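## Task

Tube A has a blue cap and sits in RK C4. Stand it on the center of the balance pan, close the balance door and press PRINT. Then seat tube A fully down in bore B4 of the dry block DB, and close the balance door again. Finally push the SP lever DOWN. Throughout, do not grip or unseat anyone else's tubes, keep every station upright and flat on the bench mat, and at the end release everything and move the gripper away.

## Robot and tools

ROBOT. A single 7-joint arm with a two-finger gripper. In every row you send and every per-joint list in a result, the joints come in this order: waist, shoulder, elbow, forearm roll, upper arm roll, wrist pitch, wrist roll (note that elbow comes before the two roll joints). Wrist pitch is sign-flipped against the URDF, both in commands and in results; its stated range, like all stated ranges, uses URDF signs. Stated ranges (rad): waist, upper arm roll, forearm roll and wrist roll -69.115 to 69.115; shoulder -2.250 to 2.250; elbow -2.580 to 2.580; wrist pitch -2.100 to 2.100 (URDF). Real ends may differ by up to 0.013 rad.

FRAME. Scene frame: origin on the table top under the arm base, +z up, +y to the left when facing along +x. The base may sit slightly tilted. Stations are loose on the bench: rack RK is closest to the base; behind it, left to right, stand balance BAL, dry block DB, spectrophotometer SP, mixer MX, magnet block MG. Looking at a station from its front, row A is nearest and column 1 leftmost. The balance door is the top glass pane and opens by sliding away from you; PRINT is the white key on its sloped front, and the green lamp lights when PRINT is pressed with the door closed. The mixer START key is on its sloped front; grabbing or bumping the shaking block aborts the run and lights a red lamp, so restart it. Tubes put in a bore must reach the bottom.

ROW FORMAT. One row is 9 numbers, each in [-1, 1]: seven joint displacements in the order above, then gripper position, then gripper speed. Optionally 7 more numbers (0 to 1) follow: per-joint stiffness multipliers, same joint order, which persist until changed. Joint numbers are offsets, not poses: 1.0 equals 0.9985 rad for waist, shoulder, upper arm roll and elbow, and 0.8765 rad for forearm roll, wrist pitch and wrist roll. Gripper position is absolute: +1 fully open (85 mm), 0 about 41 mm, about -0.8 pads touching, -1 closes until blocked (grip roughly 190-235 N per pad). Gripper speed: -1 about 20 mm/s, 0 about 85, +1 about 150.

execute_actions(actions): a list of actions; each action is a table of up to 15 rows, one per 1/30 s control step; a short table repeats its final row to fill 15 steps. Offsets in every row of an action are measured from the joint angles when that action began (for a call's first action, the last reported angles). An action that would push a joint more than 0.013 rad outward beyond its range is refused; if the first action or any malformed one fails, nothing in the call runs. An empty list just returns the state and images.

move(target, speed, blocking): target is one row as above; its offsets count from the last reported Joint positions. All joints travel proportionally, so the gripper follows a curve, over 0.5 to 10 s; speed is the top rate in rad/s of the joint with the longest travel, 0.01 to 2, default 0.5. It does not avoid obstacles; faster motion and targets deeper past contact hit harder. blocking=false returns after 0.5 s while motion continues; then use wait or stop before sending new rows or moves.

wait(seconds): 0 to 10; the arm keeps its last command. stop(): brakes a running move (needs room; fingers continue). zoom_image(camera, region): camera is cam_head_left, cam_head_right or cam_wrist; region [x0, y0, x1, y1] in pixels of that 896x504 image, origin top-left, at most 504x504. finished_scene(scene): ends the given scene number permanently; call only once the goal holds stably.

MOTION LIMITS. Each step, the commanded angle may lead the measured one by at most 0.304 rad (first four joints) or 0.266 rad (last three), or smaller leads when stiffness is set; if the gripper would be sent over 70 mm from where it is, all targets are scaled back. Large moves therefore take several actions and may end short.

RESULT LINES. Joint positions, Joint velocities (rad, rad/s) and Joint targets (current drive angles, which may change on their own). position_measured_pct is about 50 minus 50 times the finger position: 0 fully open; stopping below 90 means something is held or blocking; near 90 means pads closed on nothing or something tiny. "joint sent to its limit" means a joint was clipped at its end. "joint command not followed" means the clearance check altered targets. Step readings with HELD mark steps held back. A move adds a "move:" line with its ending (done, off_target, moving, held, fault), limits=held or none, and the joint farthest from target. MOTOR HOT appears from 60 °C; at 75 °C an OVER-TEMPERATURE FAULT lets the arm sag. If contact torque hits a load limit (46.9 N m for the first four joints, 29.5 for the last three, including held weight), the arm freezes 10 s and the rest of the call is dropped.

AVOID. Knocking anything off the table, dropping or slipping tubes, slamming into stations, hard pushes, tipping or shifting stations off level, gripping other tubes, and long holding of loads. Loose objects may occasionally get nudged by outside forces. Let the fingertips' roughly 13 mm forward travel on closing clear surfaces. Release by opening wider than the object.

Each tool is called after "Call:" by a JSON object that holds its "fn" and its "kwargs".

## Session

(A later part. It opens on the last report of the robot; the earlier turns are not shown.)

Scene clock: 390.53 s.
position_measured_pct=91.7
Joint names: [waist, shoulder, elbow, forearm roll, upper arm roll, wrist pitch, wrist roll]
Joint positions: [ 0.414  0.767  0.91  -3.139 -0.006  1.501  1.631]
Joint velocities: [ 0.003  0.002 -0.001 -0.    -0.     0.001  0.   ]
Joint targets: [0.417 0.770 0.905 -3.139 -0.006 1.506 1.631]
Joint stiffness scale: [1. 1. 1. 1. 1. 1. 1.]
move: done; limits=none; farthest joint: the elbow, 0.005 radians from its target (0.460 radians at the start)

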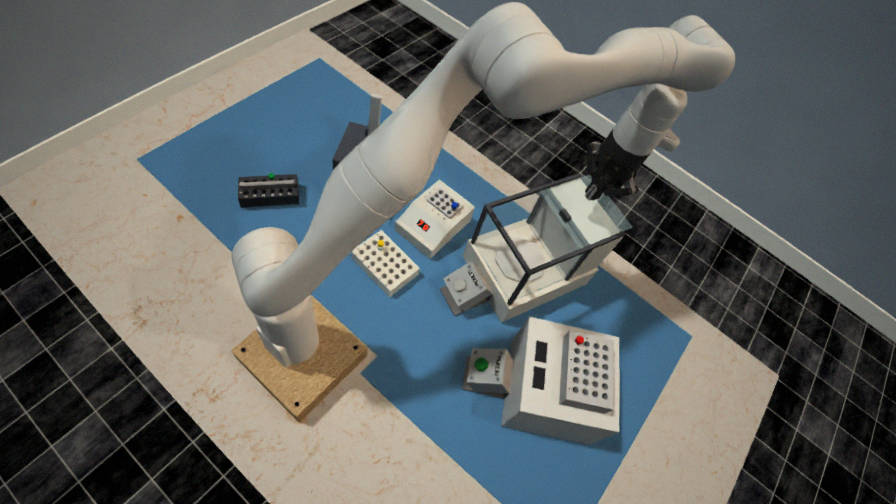

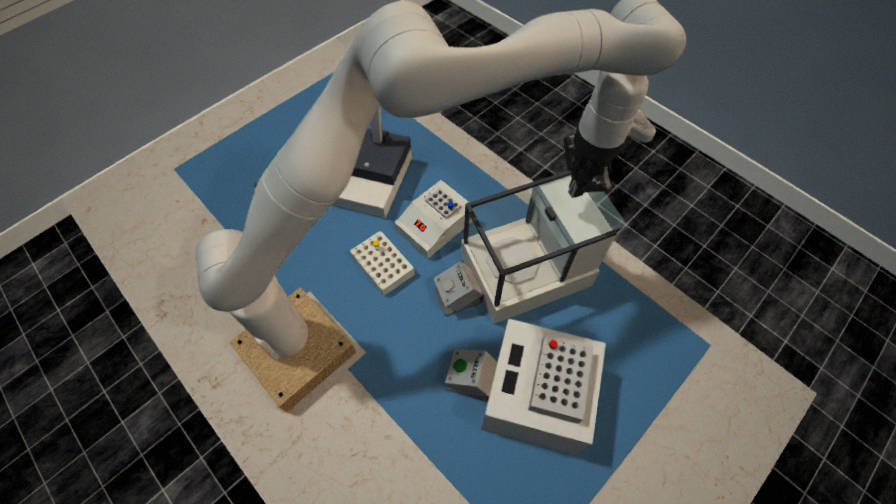

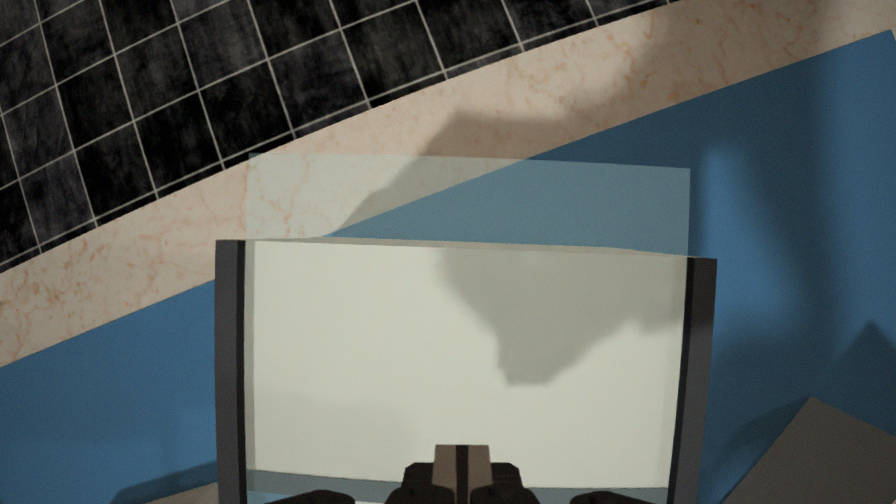

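Call:
{"fn": "move", "kwargs": {"target": [0,0.024,0.102,0,0,-0.139,0,-1,0], "speed": 0.25}}

Call:
{"fn": "move", "kwargs": {"target": [0,-0.151,0.292,0,0,-0.163,0,-1,0], "speed": 0.2}}

Call:
{"fn": "move", "kwargs": {"target": [0,-0.115,0.206,0,0,-0.11,0,-1,0], "speed": 0.2}}

Scene clock: 398.53 s.
position_measured_pct=91.7
Joint names: [waist, shoulder, elbow, forearm roll, upper arm roll, wrist pitch, wrist roll]
Joint positions: [ 0.415  0.789  1.007 -3.139 -0.006  1.384  1.631]
Joint velocities: [ 0.002  0.     0.001  0.    -0.001 -0.    -0.001]
Joint targets: [0.414 0.791 1.012 -3.139 -0.006 1.379 1.631]
Joint stiffness scale: [1. 1. 1. 1. 1. 1. 1.]
move: done; limits=none; farthest joint: the elbow, 0.005 radians from its target (0.102 radians at the start)

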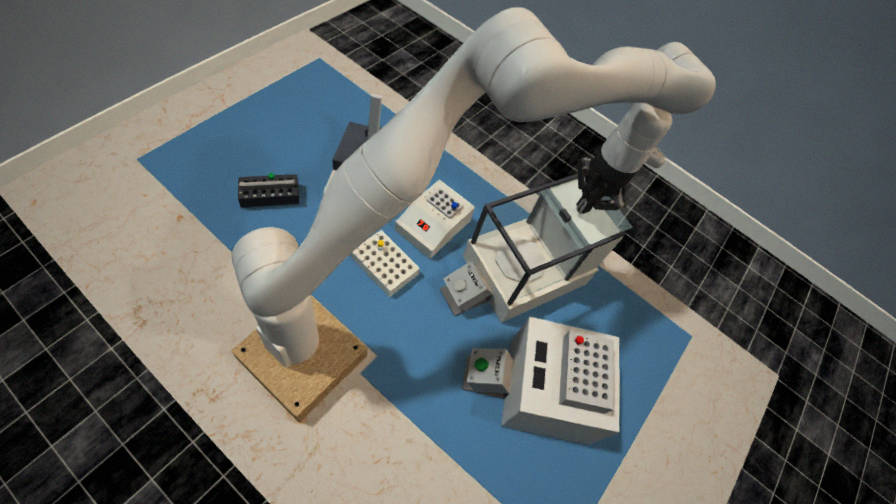

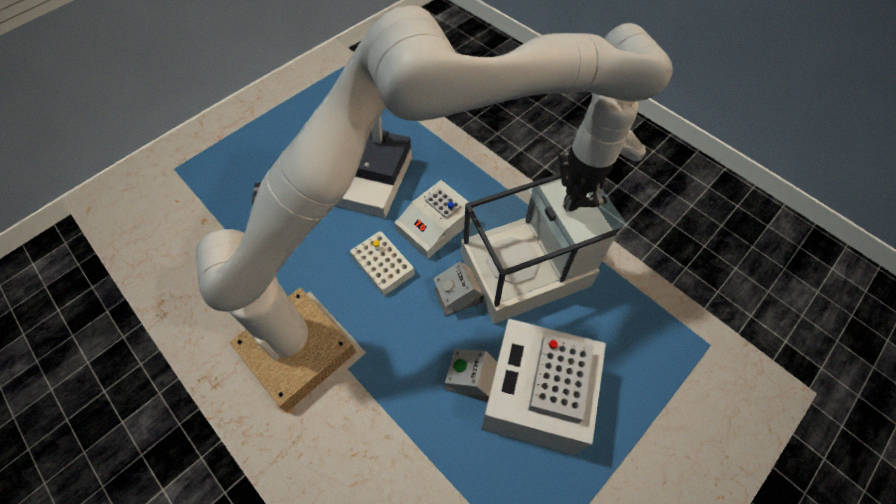

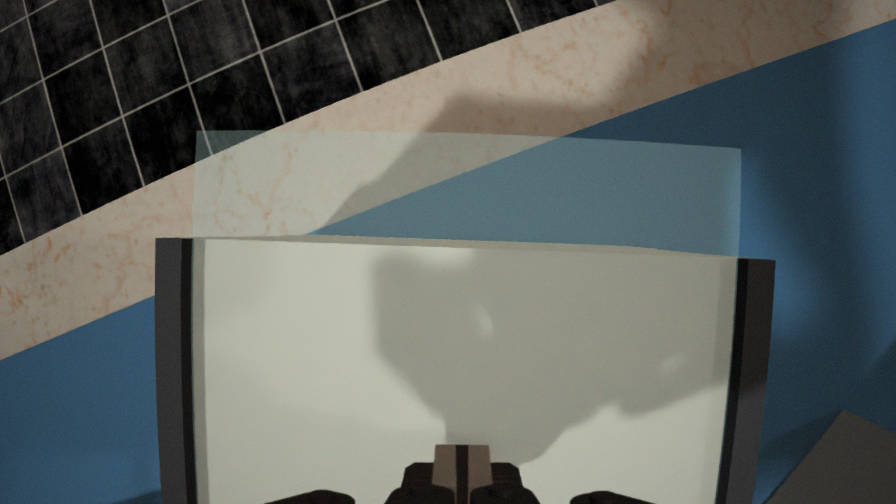

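Scene clock: 400.43 s.
position_measured_pct=91.7
Joint names: [waist, shoulder, elbow, forearm roll, upper arm roll, wrist pitch, wrist roll]
Joint positions: [ 0.415  0.641  1.293 -3.139 -0.006  1.246  1.631]
Joint velocities: [ 0.    -0.004  0.001  0.     0.     0.     0.   ]
Joint targets: [0.415 0.639 1.299 -3.139 -0.006 1.241 1.631]
Joint stiffness scale: [1. 1. 1. 1. 1. 1. 1.]
move: done; limits=none; farthest joint: the elbow, 0.005 radians from its target (0.292 radians at the start)

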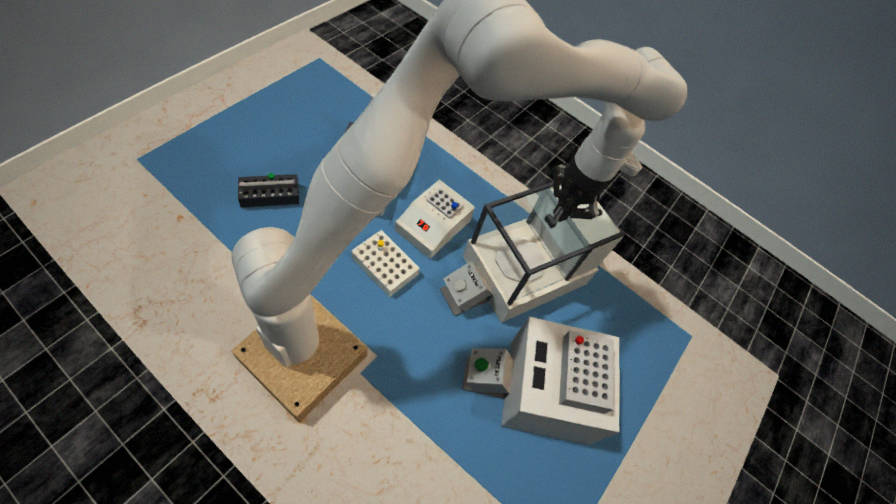

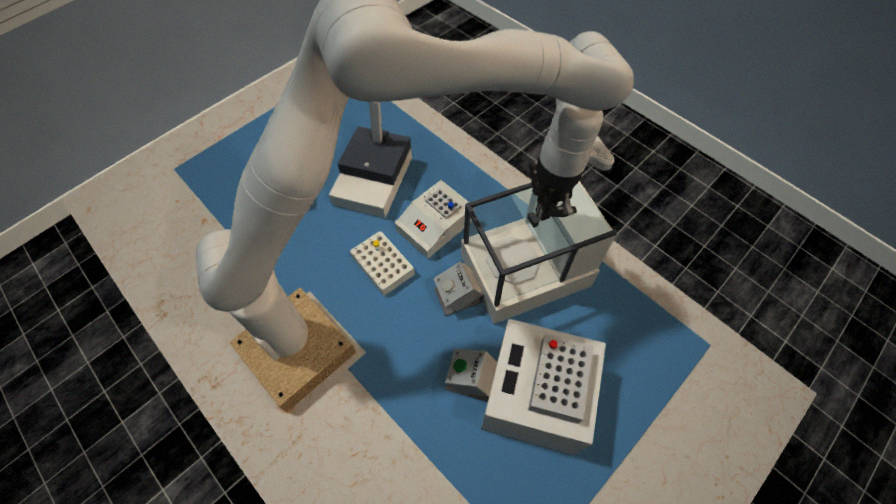

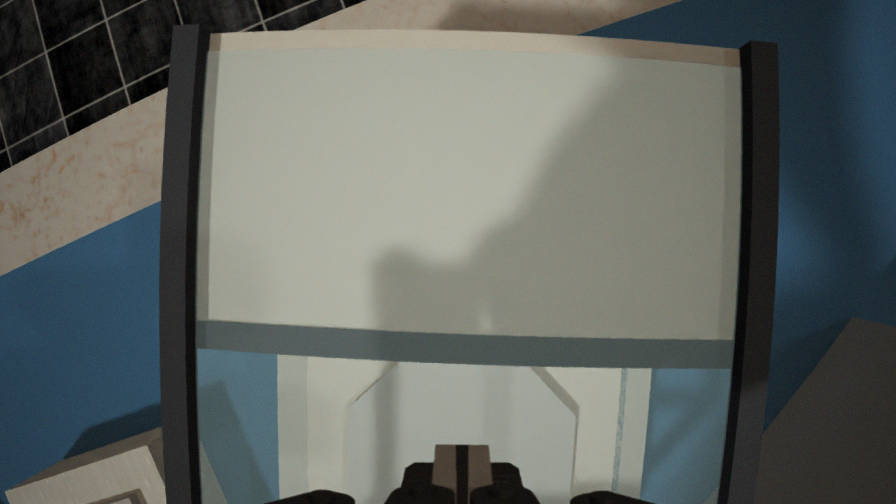

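Scene clock: 401.93 s.
position_measured_pct=91.7
Joint names: [waist, shoulder, elbow, forearm roll, upper arm roll, wrist pitch, wrist roll]
Joint positions: [ 0.415  0.528  1.494 -3.139 -0.006  1.154  1.631]
Joint velocities: [-0.002 -0.002  0.002 -0.     0.     0.001  0.   ]
Joint targets: [0.415 0.526 1.499 -3.139 -0.006 1.150 1.631]
Joint stiffness scale: [1. 1. 1. 1. 1. 1. 1.]
move: done; limits=none; farthest joint: the elbow, 0.005 radians from its target (0.205 radians at the start)

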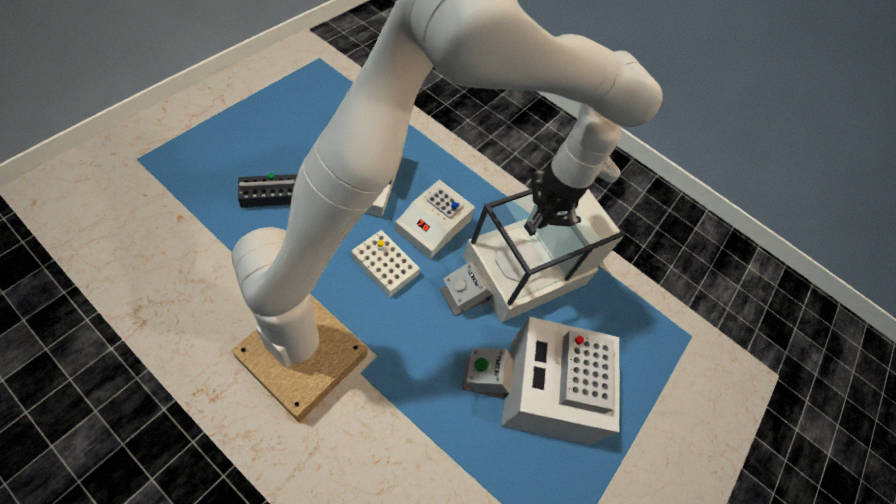

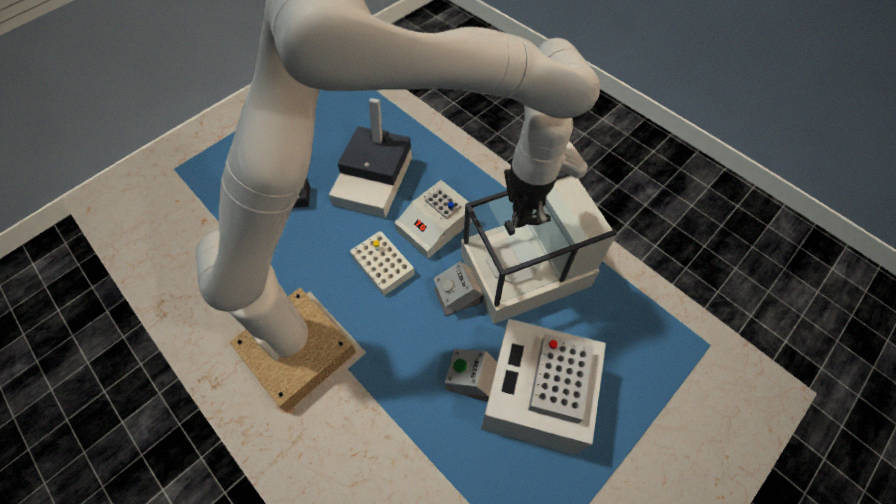

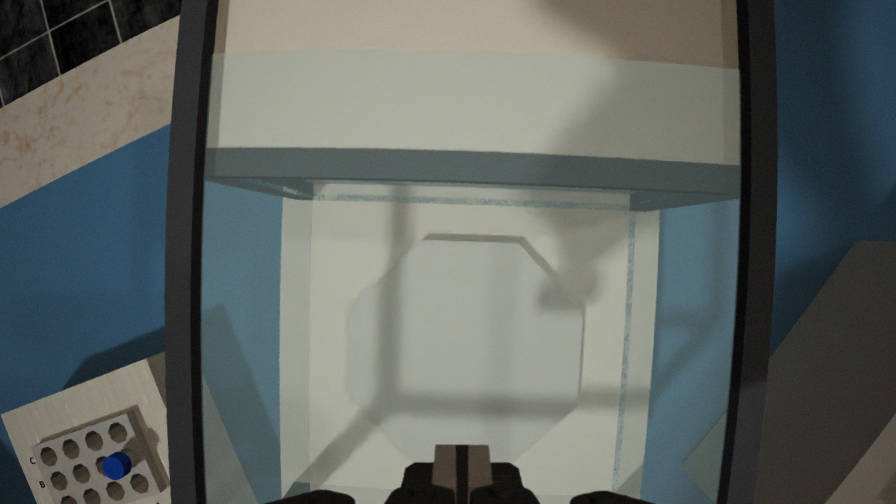

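Call:
{"fn": "move", "kwargs": {"target": [0,-0.068,0.133,0,0,-0.075,0,-1,0], "speed": 0.09}}

Scene clock: 406.60 s.
position_measured_pct=91.7
Joint names: [waist, shoulder, elbow, forearm roll, upper arm roll, wrist pitch, wrist roll]
Joint positions: [ 0.415  0.463  1.621 -3.139 -0.006  1.093  1.631]
Joint velocities: [ 0.001 -0.003  0.003 -0.     0.    -0.001 -0.   ]
Joint targets: [0.415 0.461 1.627 -3.139 -0.006 1.088 1.631]
Joint stiffness scale: [1. 1. 1. 1. 1. 1. 1.]
move: done; limits=none; farthest joint: the elbow, 0.005 radians from its target (0.133 radians at the start)

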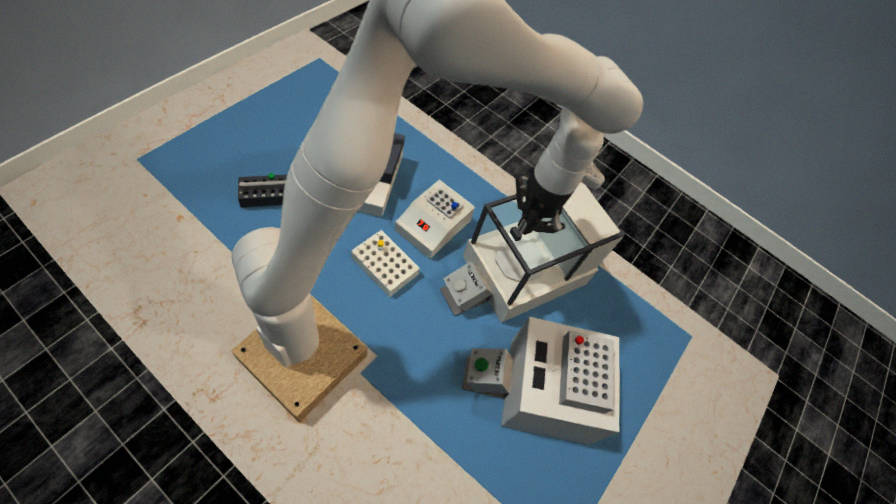

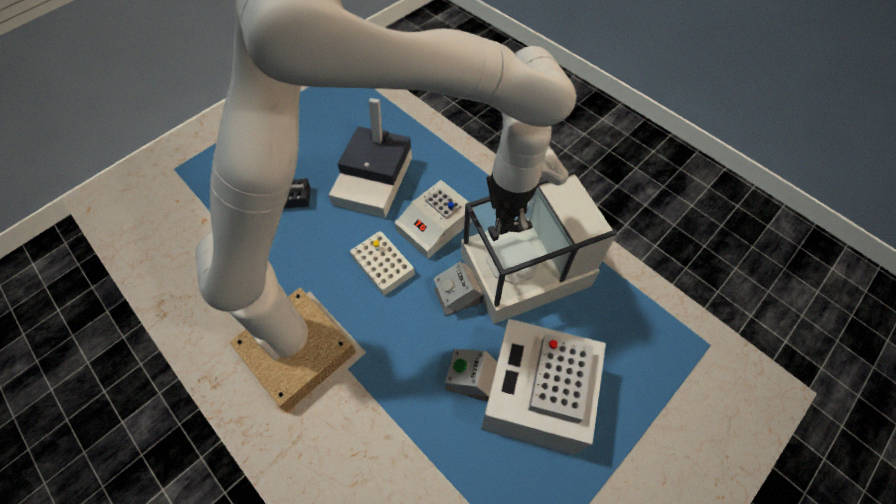

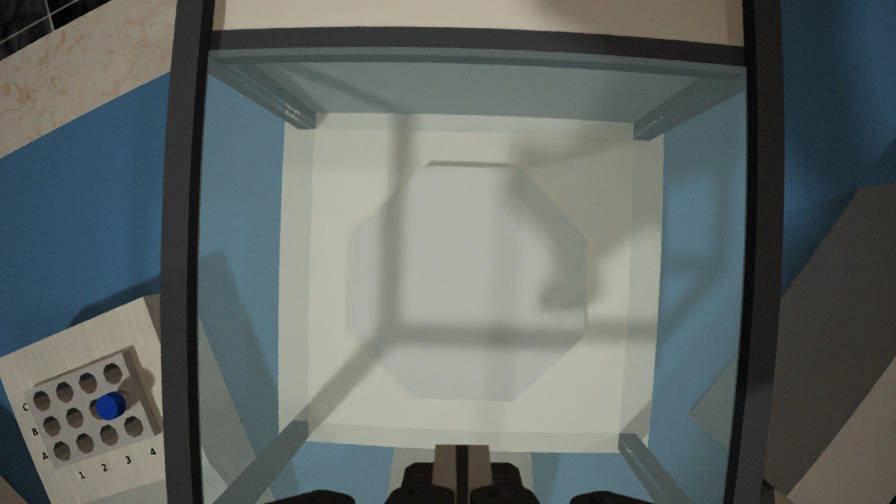

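Call:
{"fn": "move", "kwargs": {"target": [0,-0.009,0.016,0,0,-0.011,0,-1,0], "speed": 0.03}}

Call:
{"fn": "zoom_image", "kwargs": {"camera": "cam_wrist", "region": [380,0,620,100]}}

Scene clock: 409.97 s.
position_measured_pct=91.7
Joint names: [waist, shoulder, elbow, forearm roll, upper arm roll, wrist pitch, wrist roll]
Joint positions: [ 0.415  0.456  1.631 -3.139 -0.006  1.085  1.631]
Joint velocities: [-0.    -0.     0.001  0.001  0.    -0.001 -0.001]
Joint targets: [0.415 0.454 1.637 -3.139 -0.006 1.083 1.631]
Joint stiffness scale: [1. 1. 1. 1. 1. 1. 1.]
move: done; limits=none; farthest joint: the elbow, 0.006 radians from its target (0.016 radians at the start)

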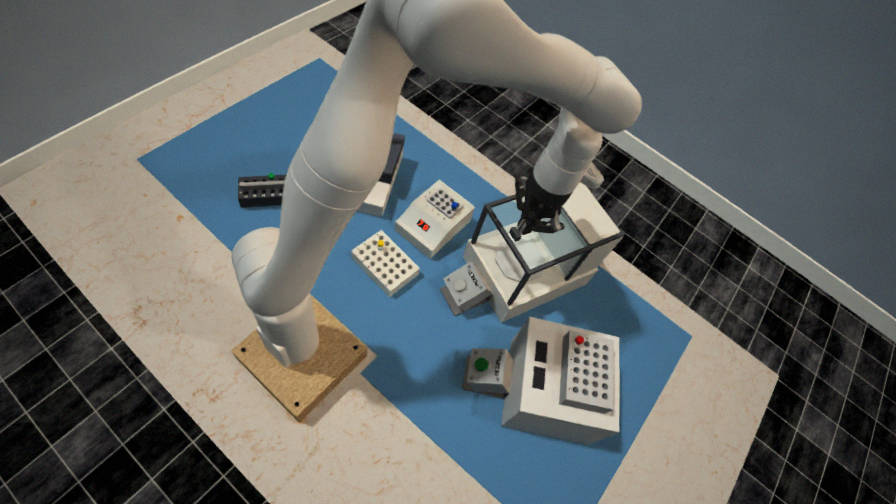

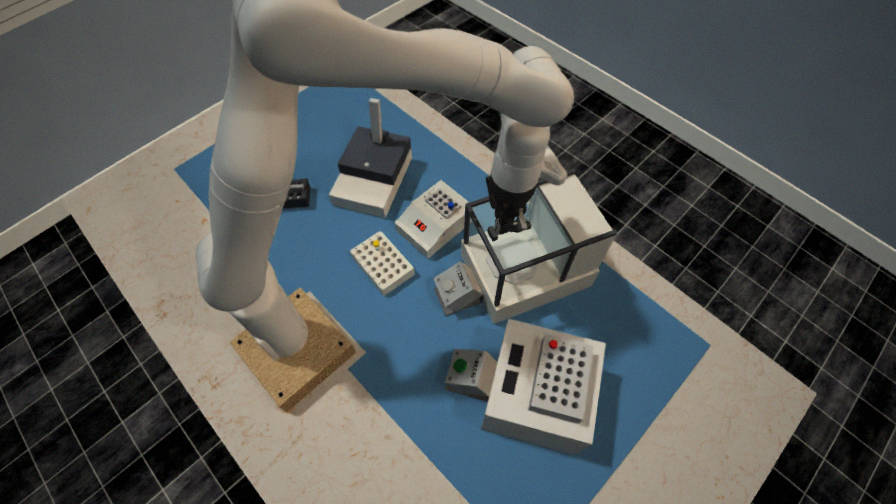

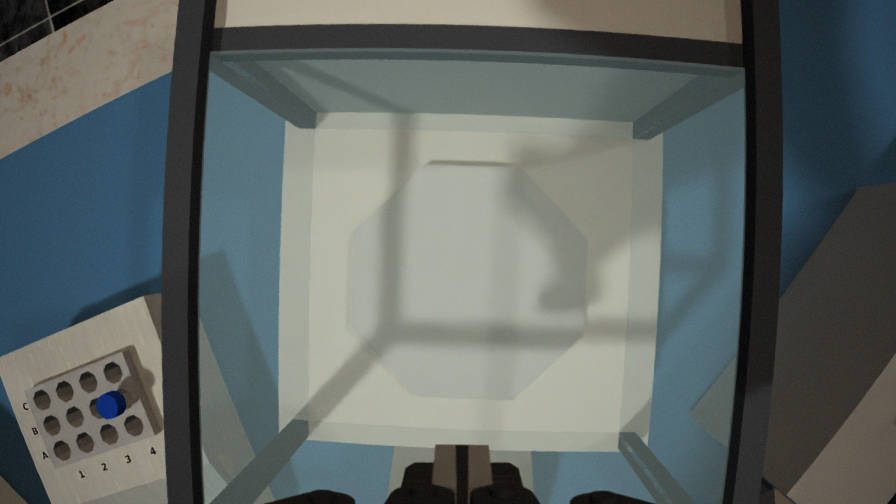

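Region (380, 0, 620, 100) of cam_wrist's 896x504 image, scaled by 2.100; it fills the top 210 rows of this view, and the rest is white.

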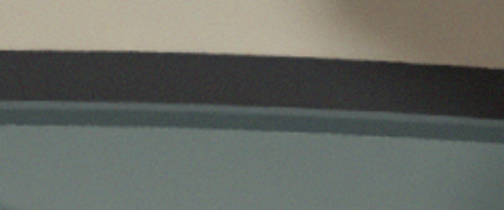

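Call:
{"fn": "move", "kwargs": {"target": [0,0.012,-0.022,0,0,0.015,0,-1,0], "speed": 0.1}}

Call:
{"fn": "move", "kwargs": {"target": [0,-0.07,-0.1,0,0,0.2,0,-1,0]}}

Call:
{"fn": "move", "kwargs": {"target": [-0.87,0,0,0,0,0,0,-1,0], "speed": 0.8}}

Scene clock: 416.97 s.
position_measured_pct=91.7
Joint names: [waist, shoulder, elbow, forearm roll, upper arm roll, wrist pitch, wrist roll]
Joint positions: [ 0.415  0.466  1.614 -3.139 -0.006  1.093  1.631]
Joint velocities: [ 0.     0.003 -0.002  0.    -0.     0.    -0.   ]
Joint targets: [0.415 0.468 1.609 -3.139 -0.006 1.098 1.631]
Joint stiffness scale: [1. 1. 1. 1. 1. 1. 1.]
move: done; limits=none; farthest joint: the elbow, 0.005 radians from its target (0.022 radians at the start)

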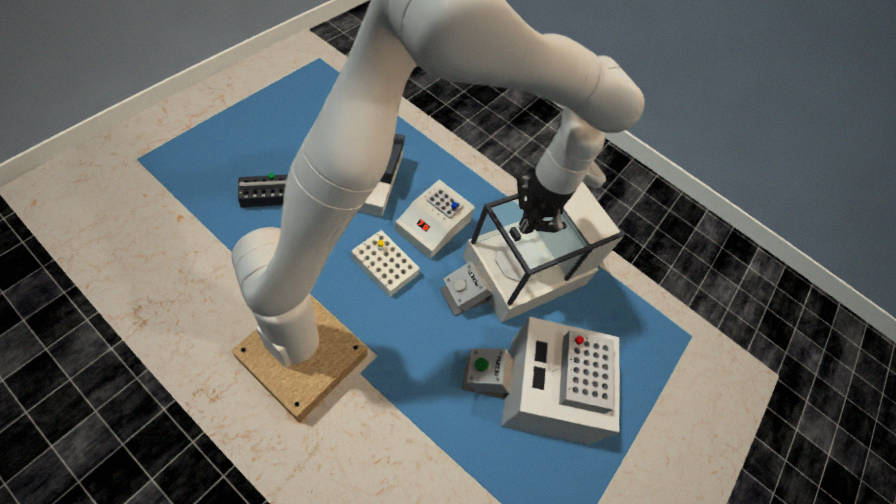

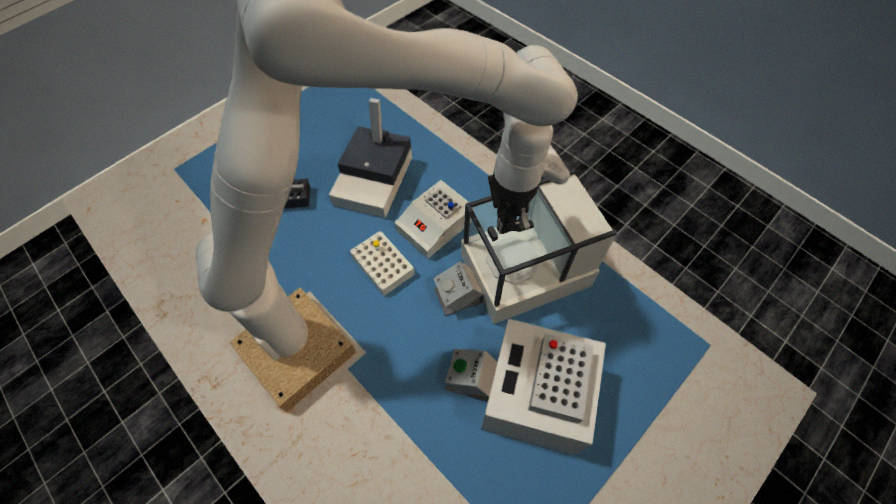

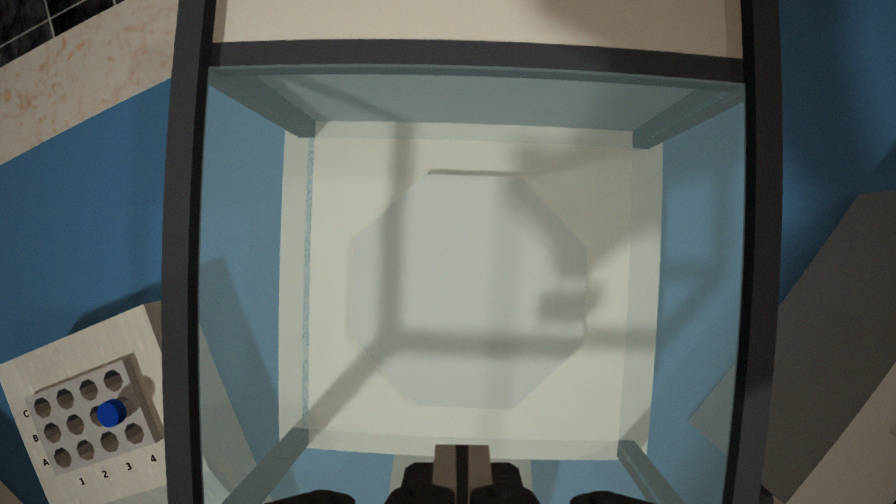

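Scene clock: 417.87 s.
position_measured_pct=91.7
Joint names: [waist, shoulder, elbow, forearm roll, upper arm roll, wrist pitch, wrist roll]
Joint positions: [ 0.415  0.398  1.519 -3.139 -0.006  1.263  1.631]
Joint velocities: [-0.002 -0.001 -0.     0.     0.    -0.     0.   ]
Joint targets: [0.415 0.396 1.514 -3.139 -0.006 1.268 1.631]
Joint stiffness scale: [1. 1. 1. 1. 1. 1. 1.]
move: done; limits=none; farthest joint: the elbow, 0.005 radians from its target (0.100 radians at the start)

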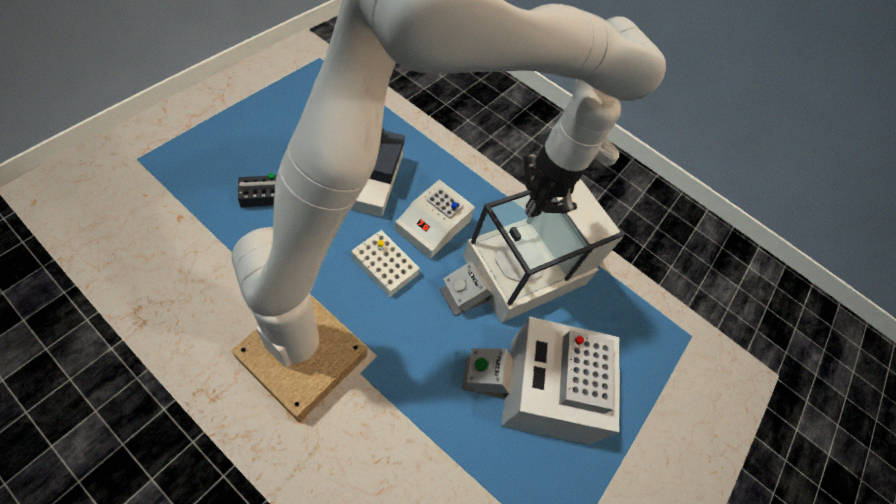

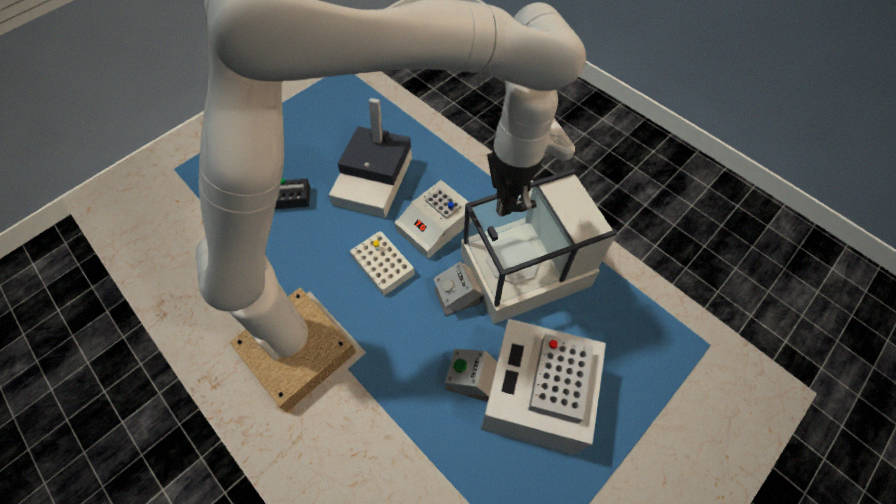

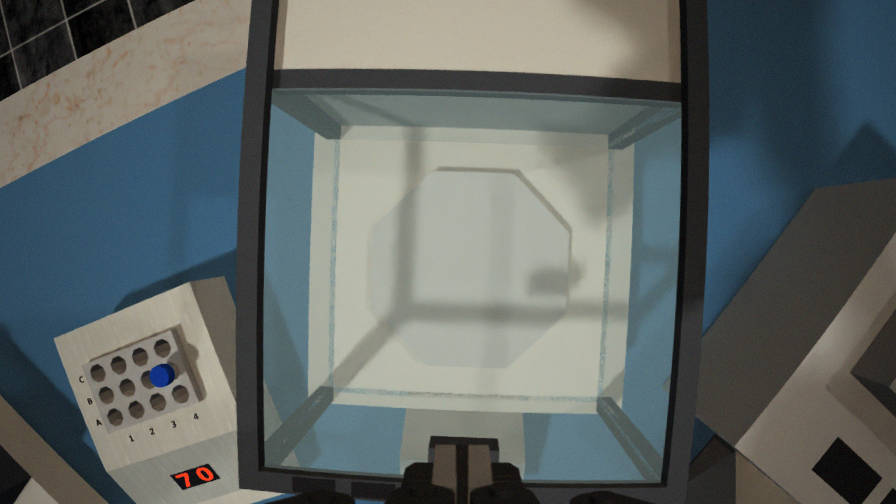

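Scene clock: 419.70 s.
position_measured_pct=91.7
Joint names: [waist, shoulder, elbow, forearm roll, upper arm roll, wrist pitch, wrist roll]
Joint positions: [-0.451  0.398  1.519 -3.139 -0.006  1.263  1.631]
Joint velocities: [-0.002 -0.001  0.001 -0.    -0.     0.     0.   ]
Joint targets: [-0.454 0.398 1.519 -3.139 -0.006 1.263 1.631]
Joint stiffness scale: [1. 1. 1. 1. 1. 1. 1.]
move: done; limits=none; farthest joint: the waist, 0.002 radians from its target (0.868 radians at the start)

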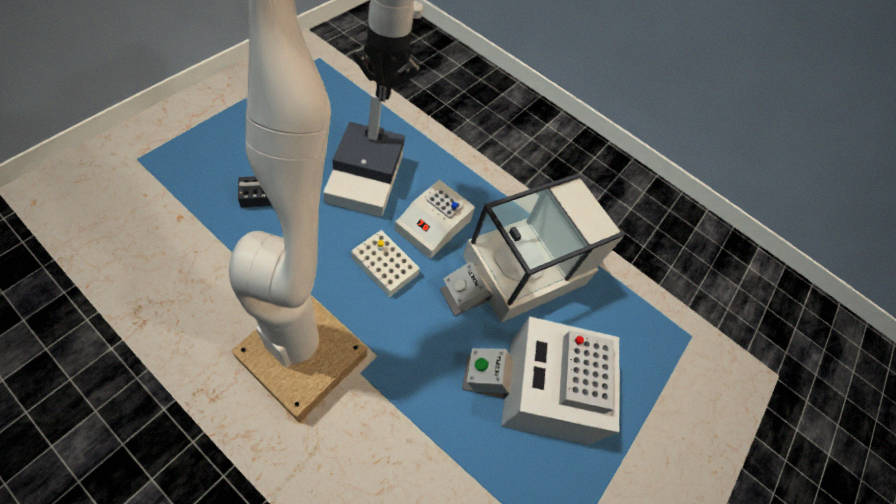

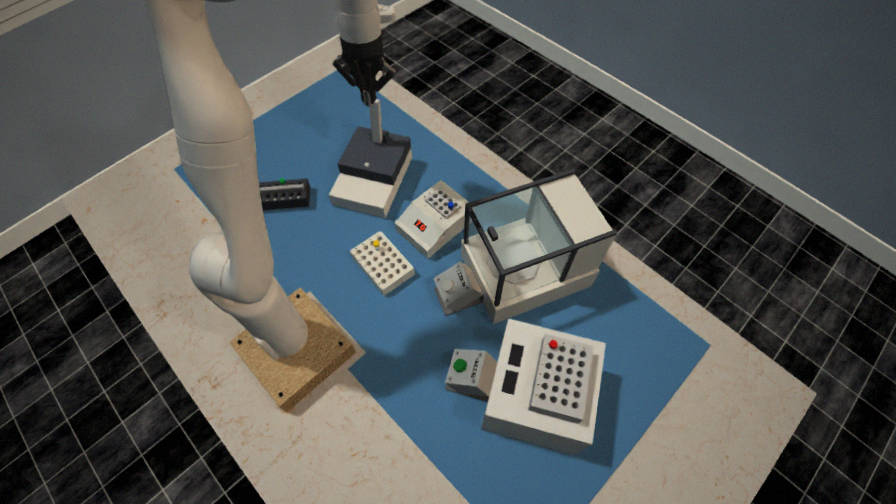

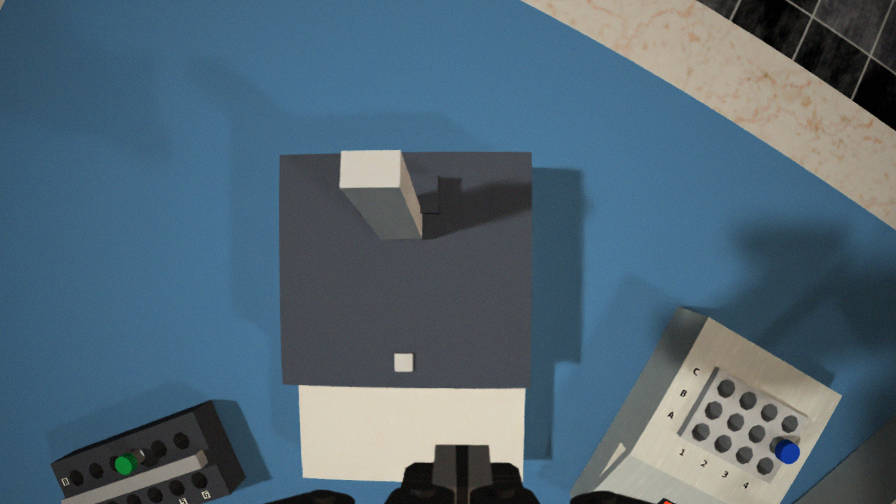

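Call:
{"fn": "move", "kwargs": {"target": [-0.063,0.347,-0.537,0,0,0.219,0,-1,0], "speed": 0.6}}

Call:
{"fn": "move", "kwargs": {"target": [0,0.05,0.142,0,0,-0.217,0,-1,0], "speed": 0.2}}

Scene clock: 426.10 s.
position_measured_pct=91.7
Joint names: [waist, shoulder, elbow, forearm roll, upper arm roll, wrist pitch, wrist roll]
Joint positions: [-0.512  0.743  0.988 -3.139 -0.006  1.45   1.631]
Joint velocities: [-0.001  0.001 -0.001 -0.    -0.    -0.    -0.   ]
Joint targets: [-0.514 0.745 0.983 -3.139 -0.006 1.455 1.631]
Joint stiffness scale: [1. 1. 1. 1. 1. 1. 1.]
move: done; limits=none; farthest joint: the elbow, 0.005 radians from its target (0.536 radians at the start)

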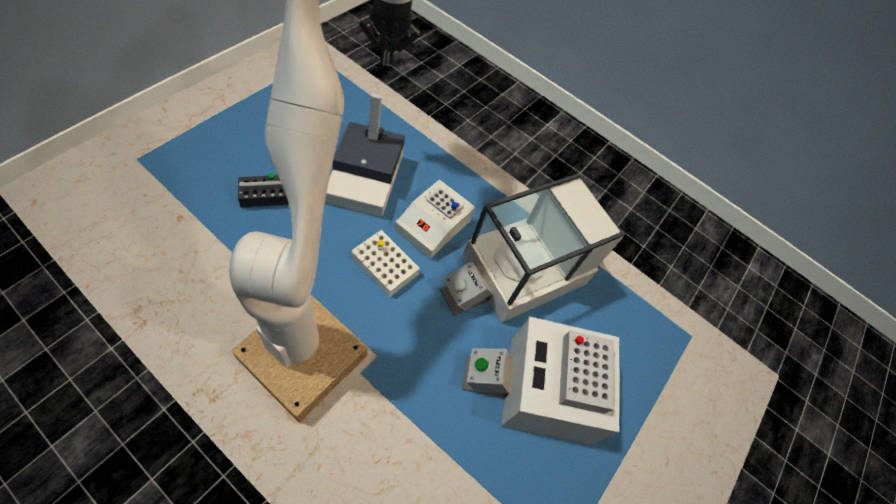

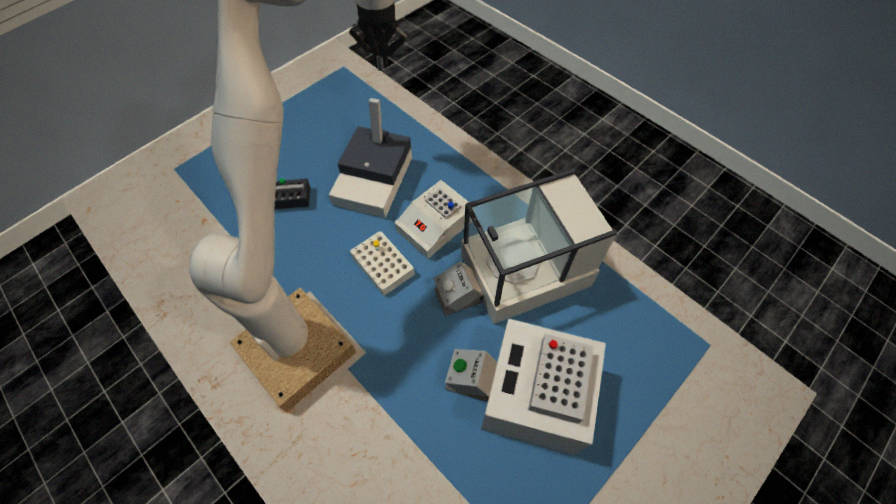

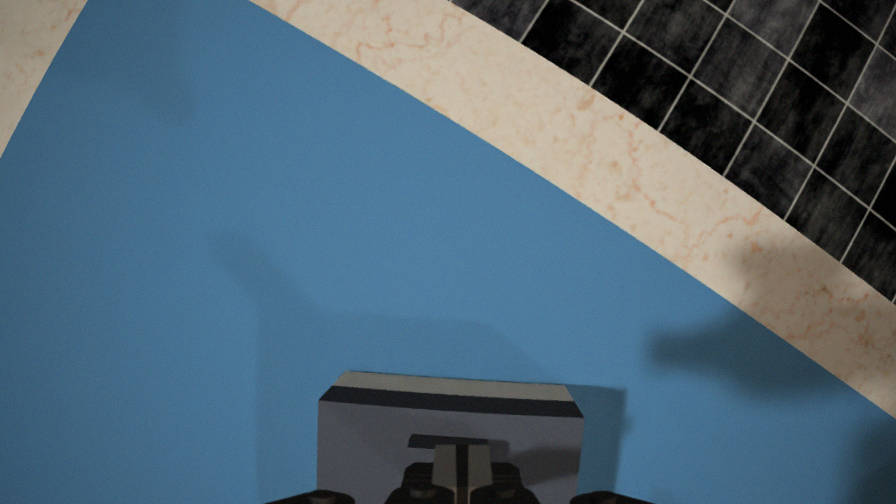

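Scene clock: 427.43 s.
position_measured_pct=91.7
Joint names: [waist, shoulder, elbow, forearm roll, upper arm roll, wrist pitch, wrist roll]
Joint positions: [-0.512  0.79   1.125 -3.139 -0.006  1.265  1.631]
Joint velocities: [-0.     0.001  0.    -0.     0.    -0.     0.001]
Joint targets: [-0.512 0.792 1.129 -3.139 -0.006 1.260 1.631]
Joint stiffness scale: [1. 1. 1. 1. 1. 1. 1.]
move: done; limits=none; farthest joint: the elbow, 0.005 radians from its target (0.142 radians at the start)

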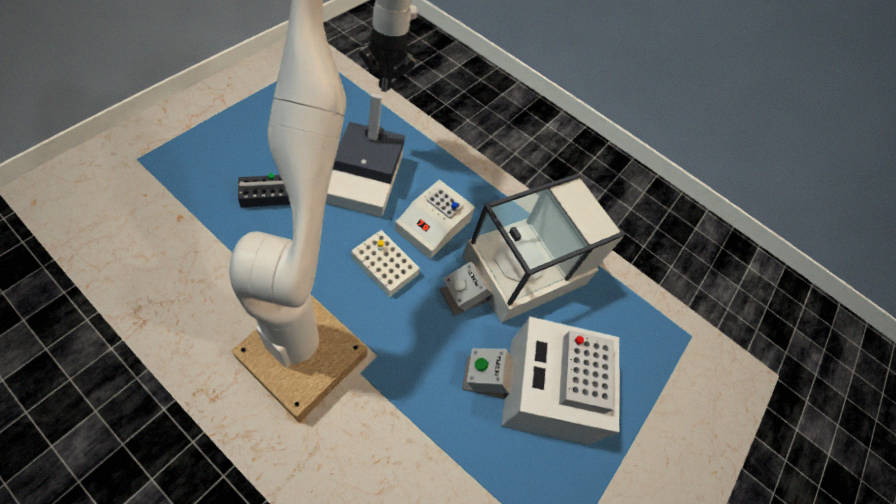

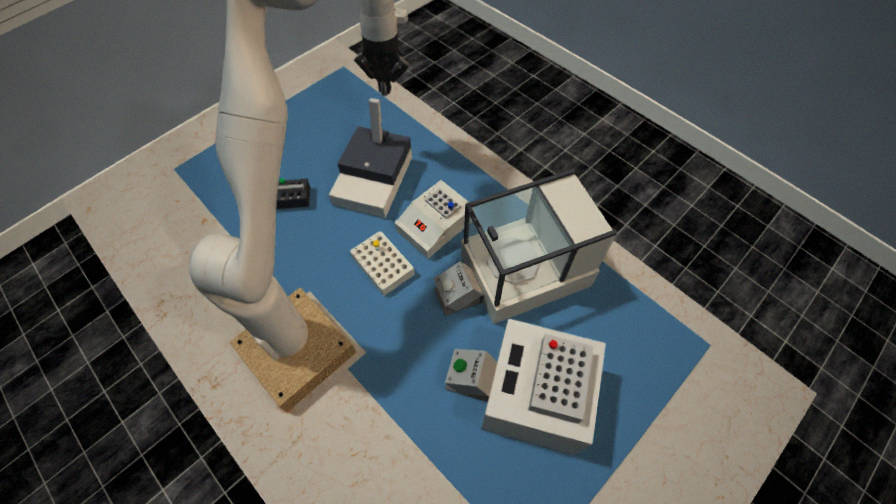

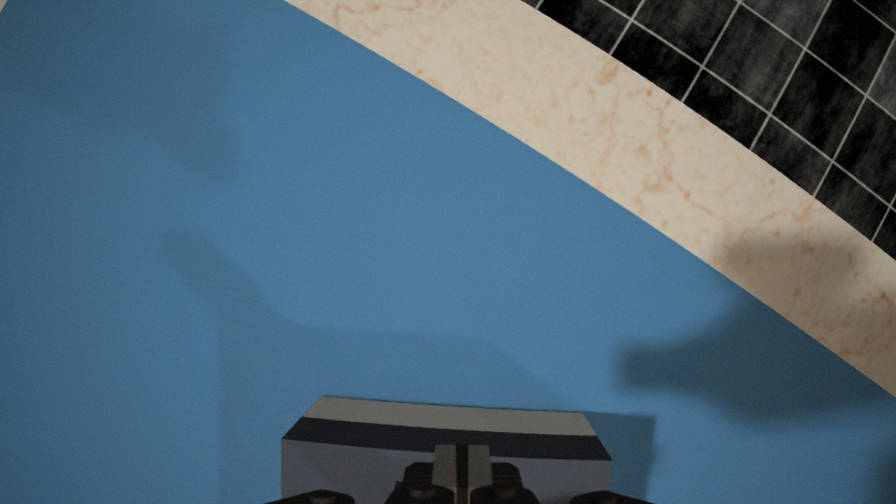

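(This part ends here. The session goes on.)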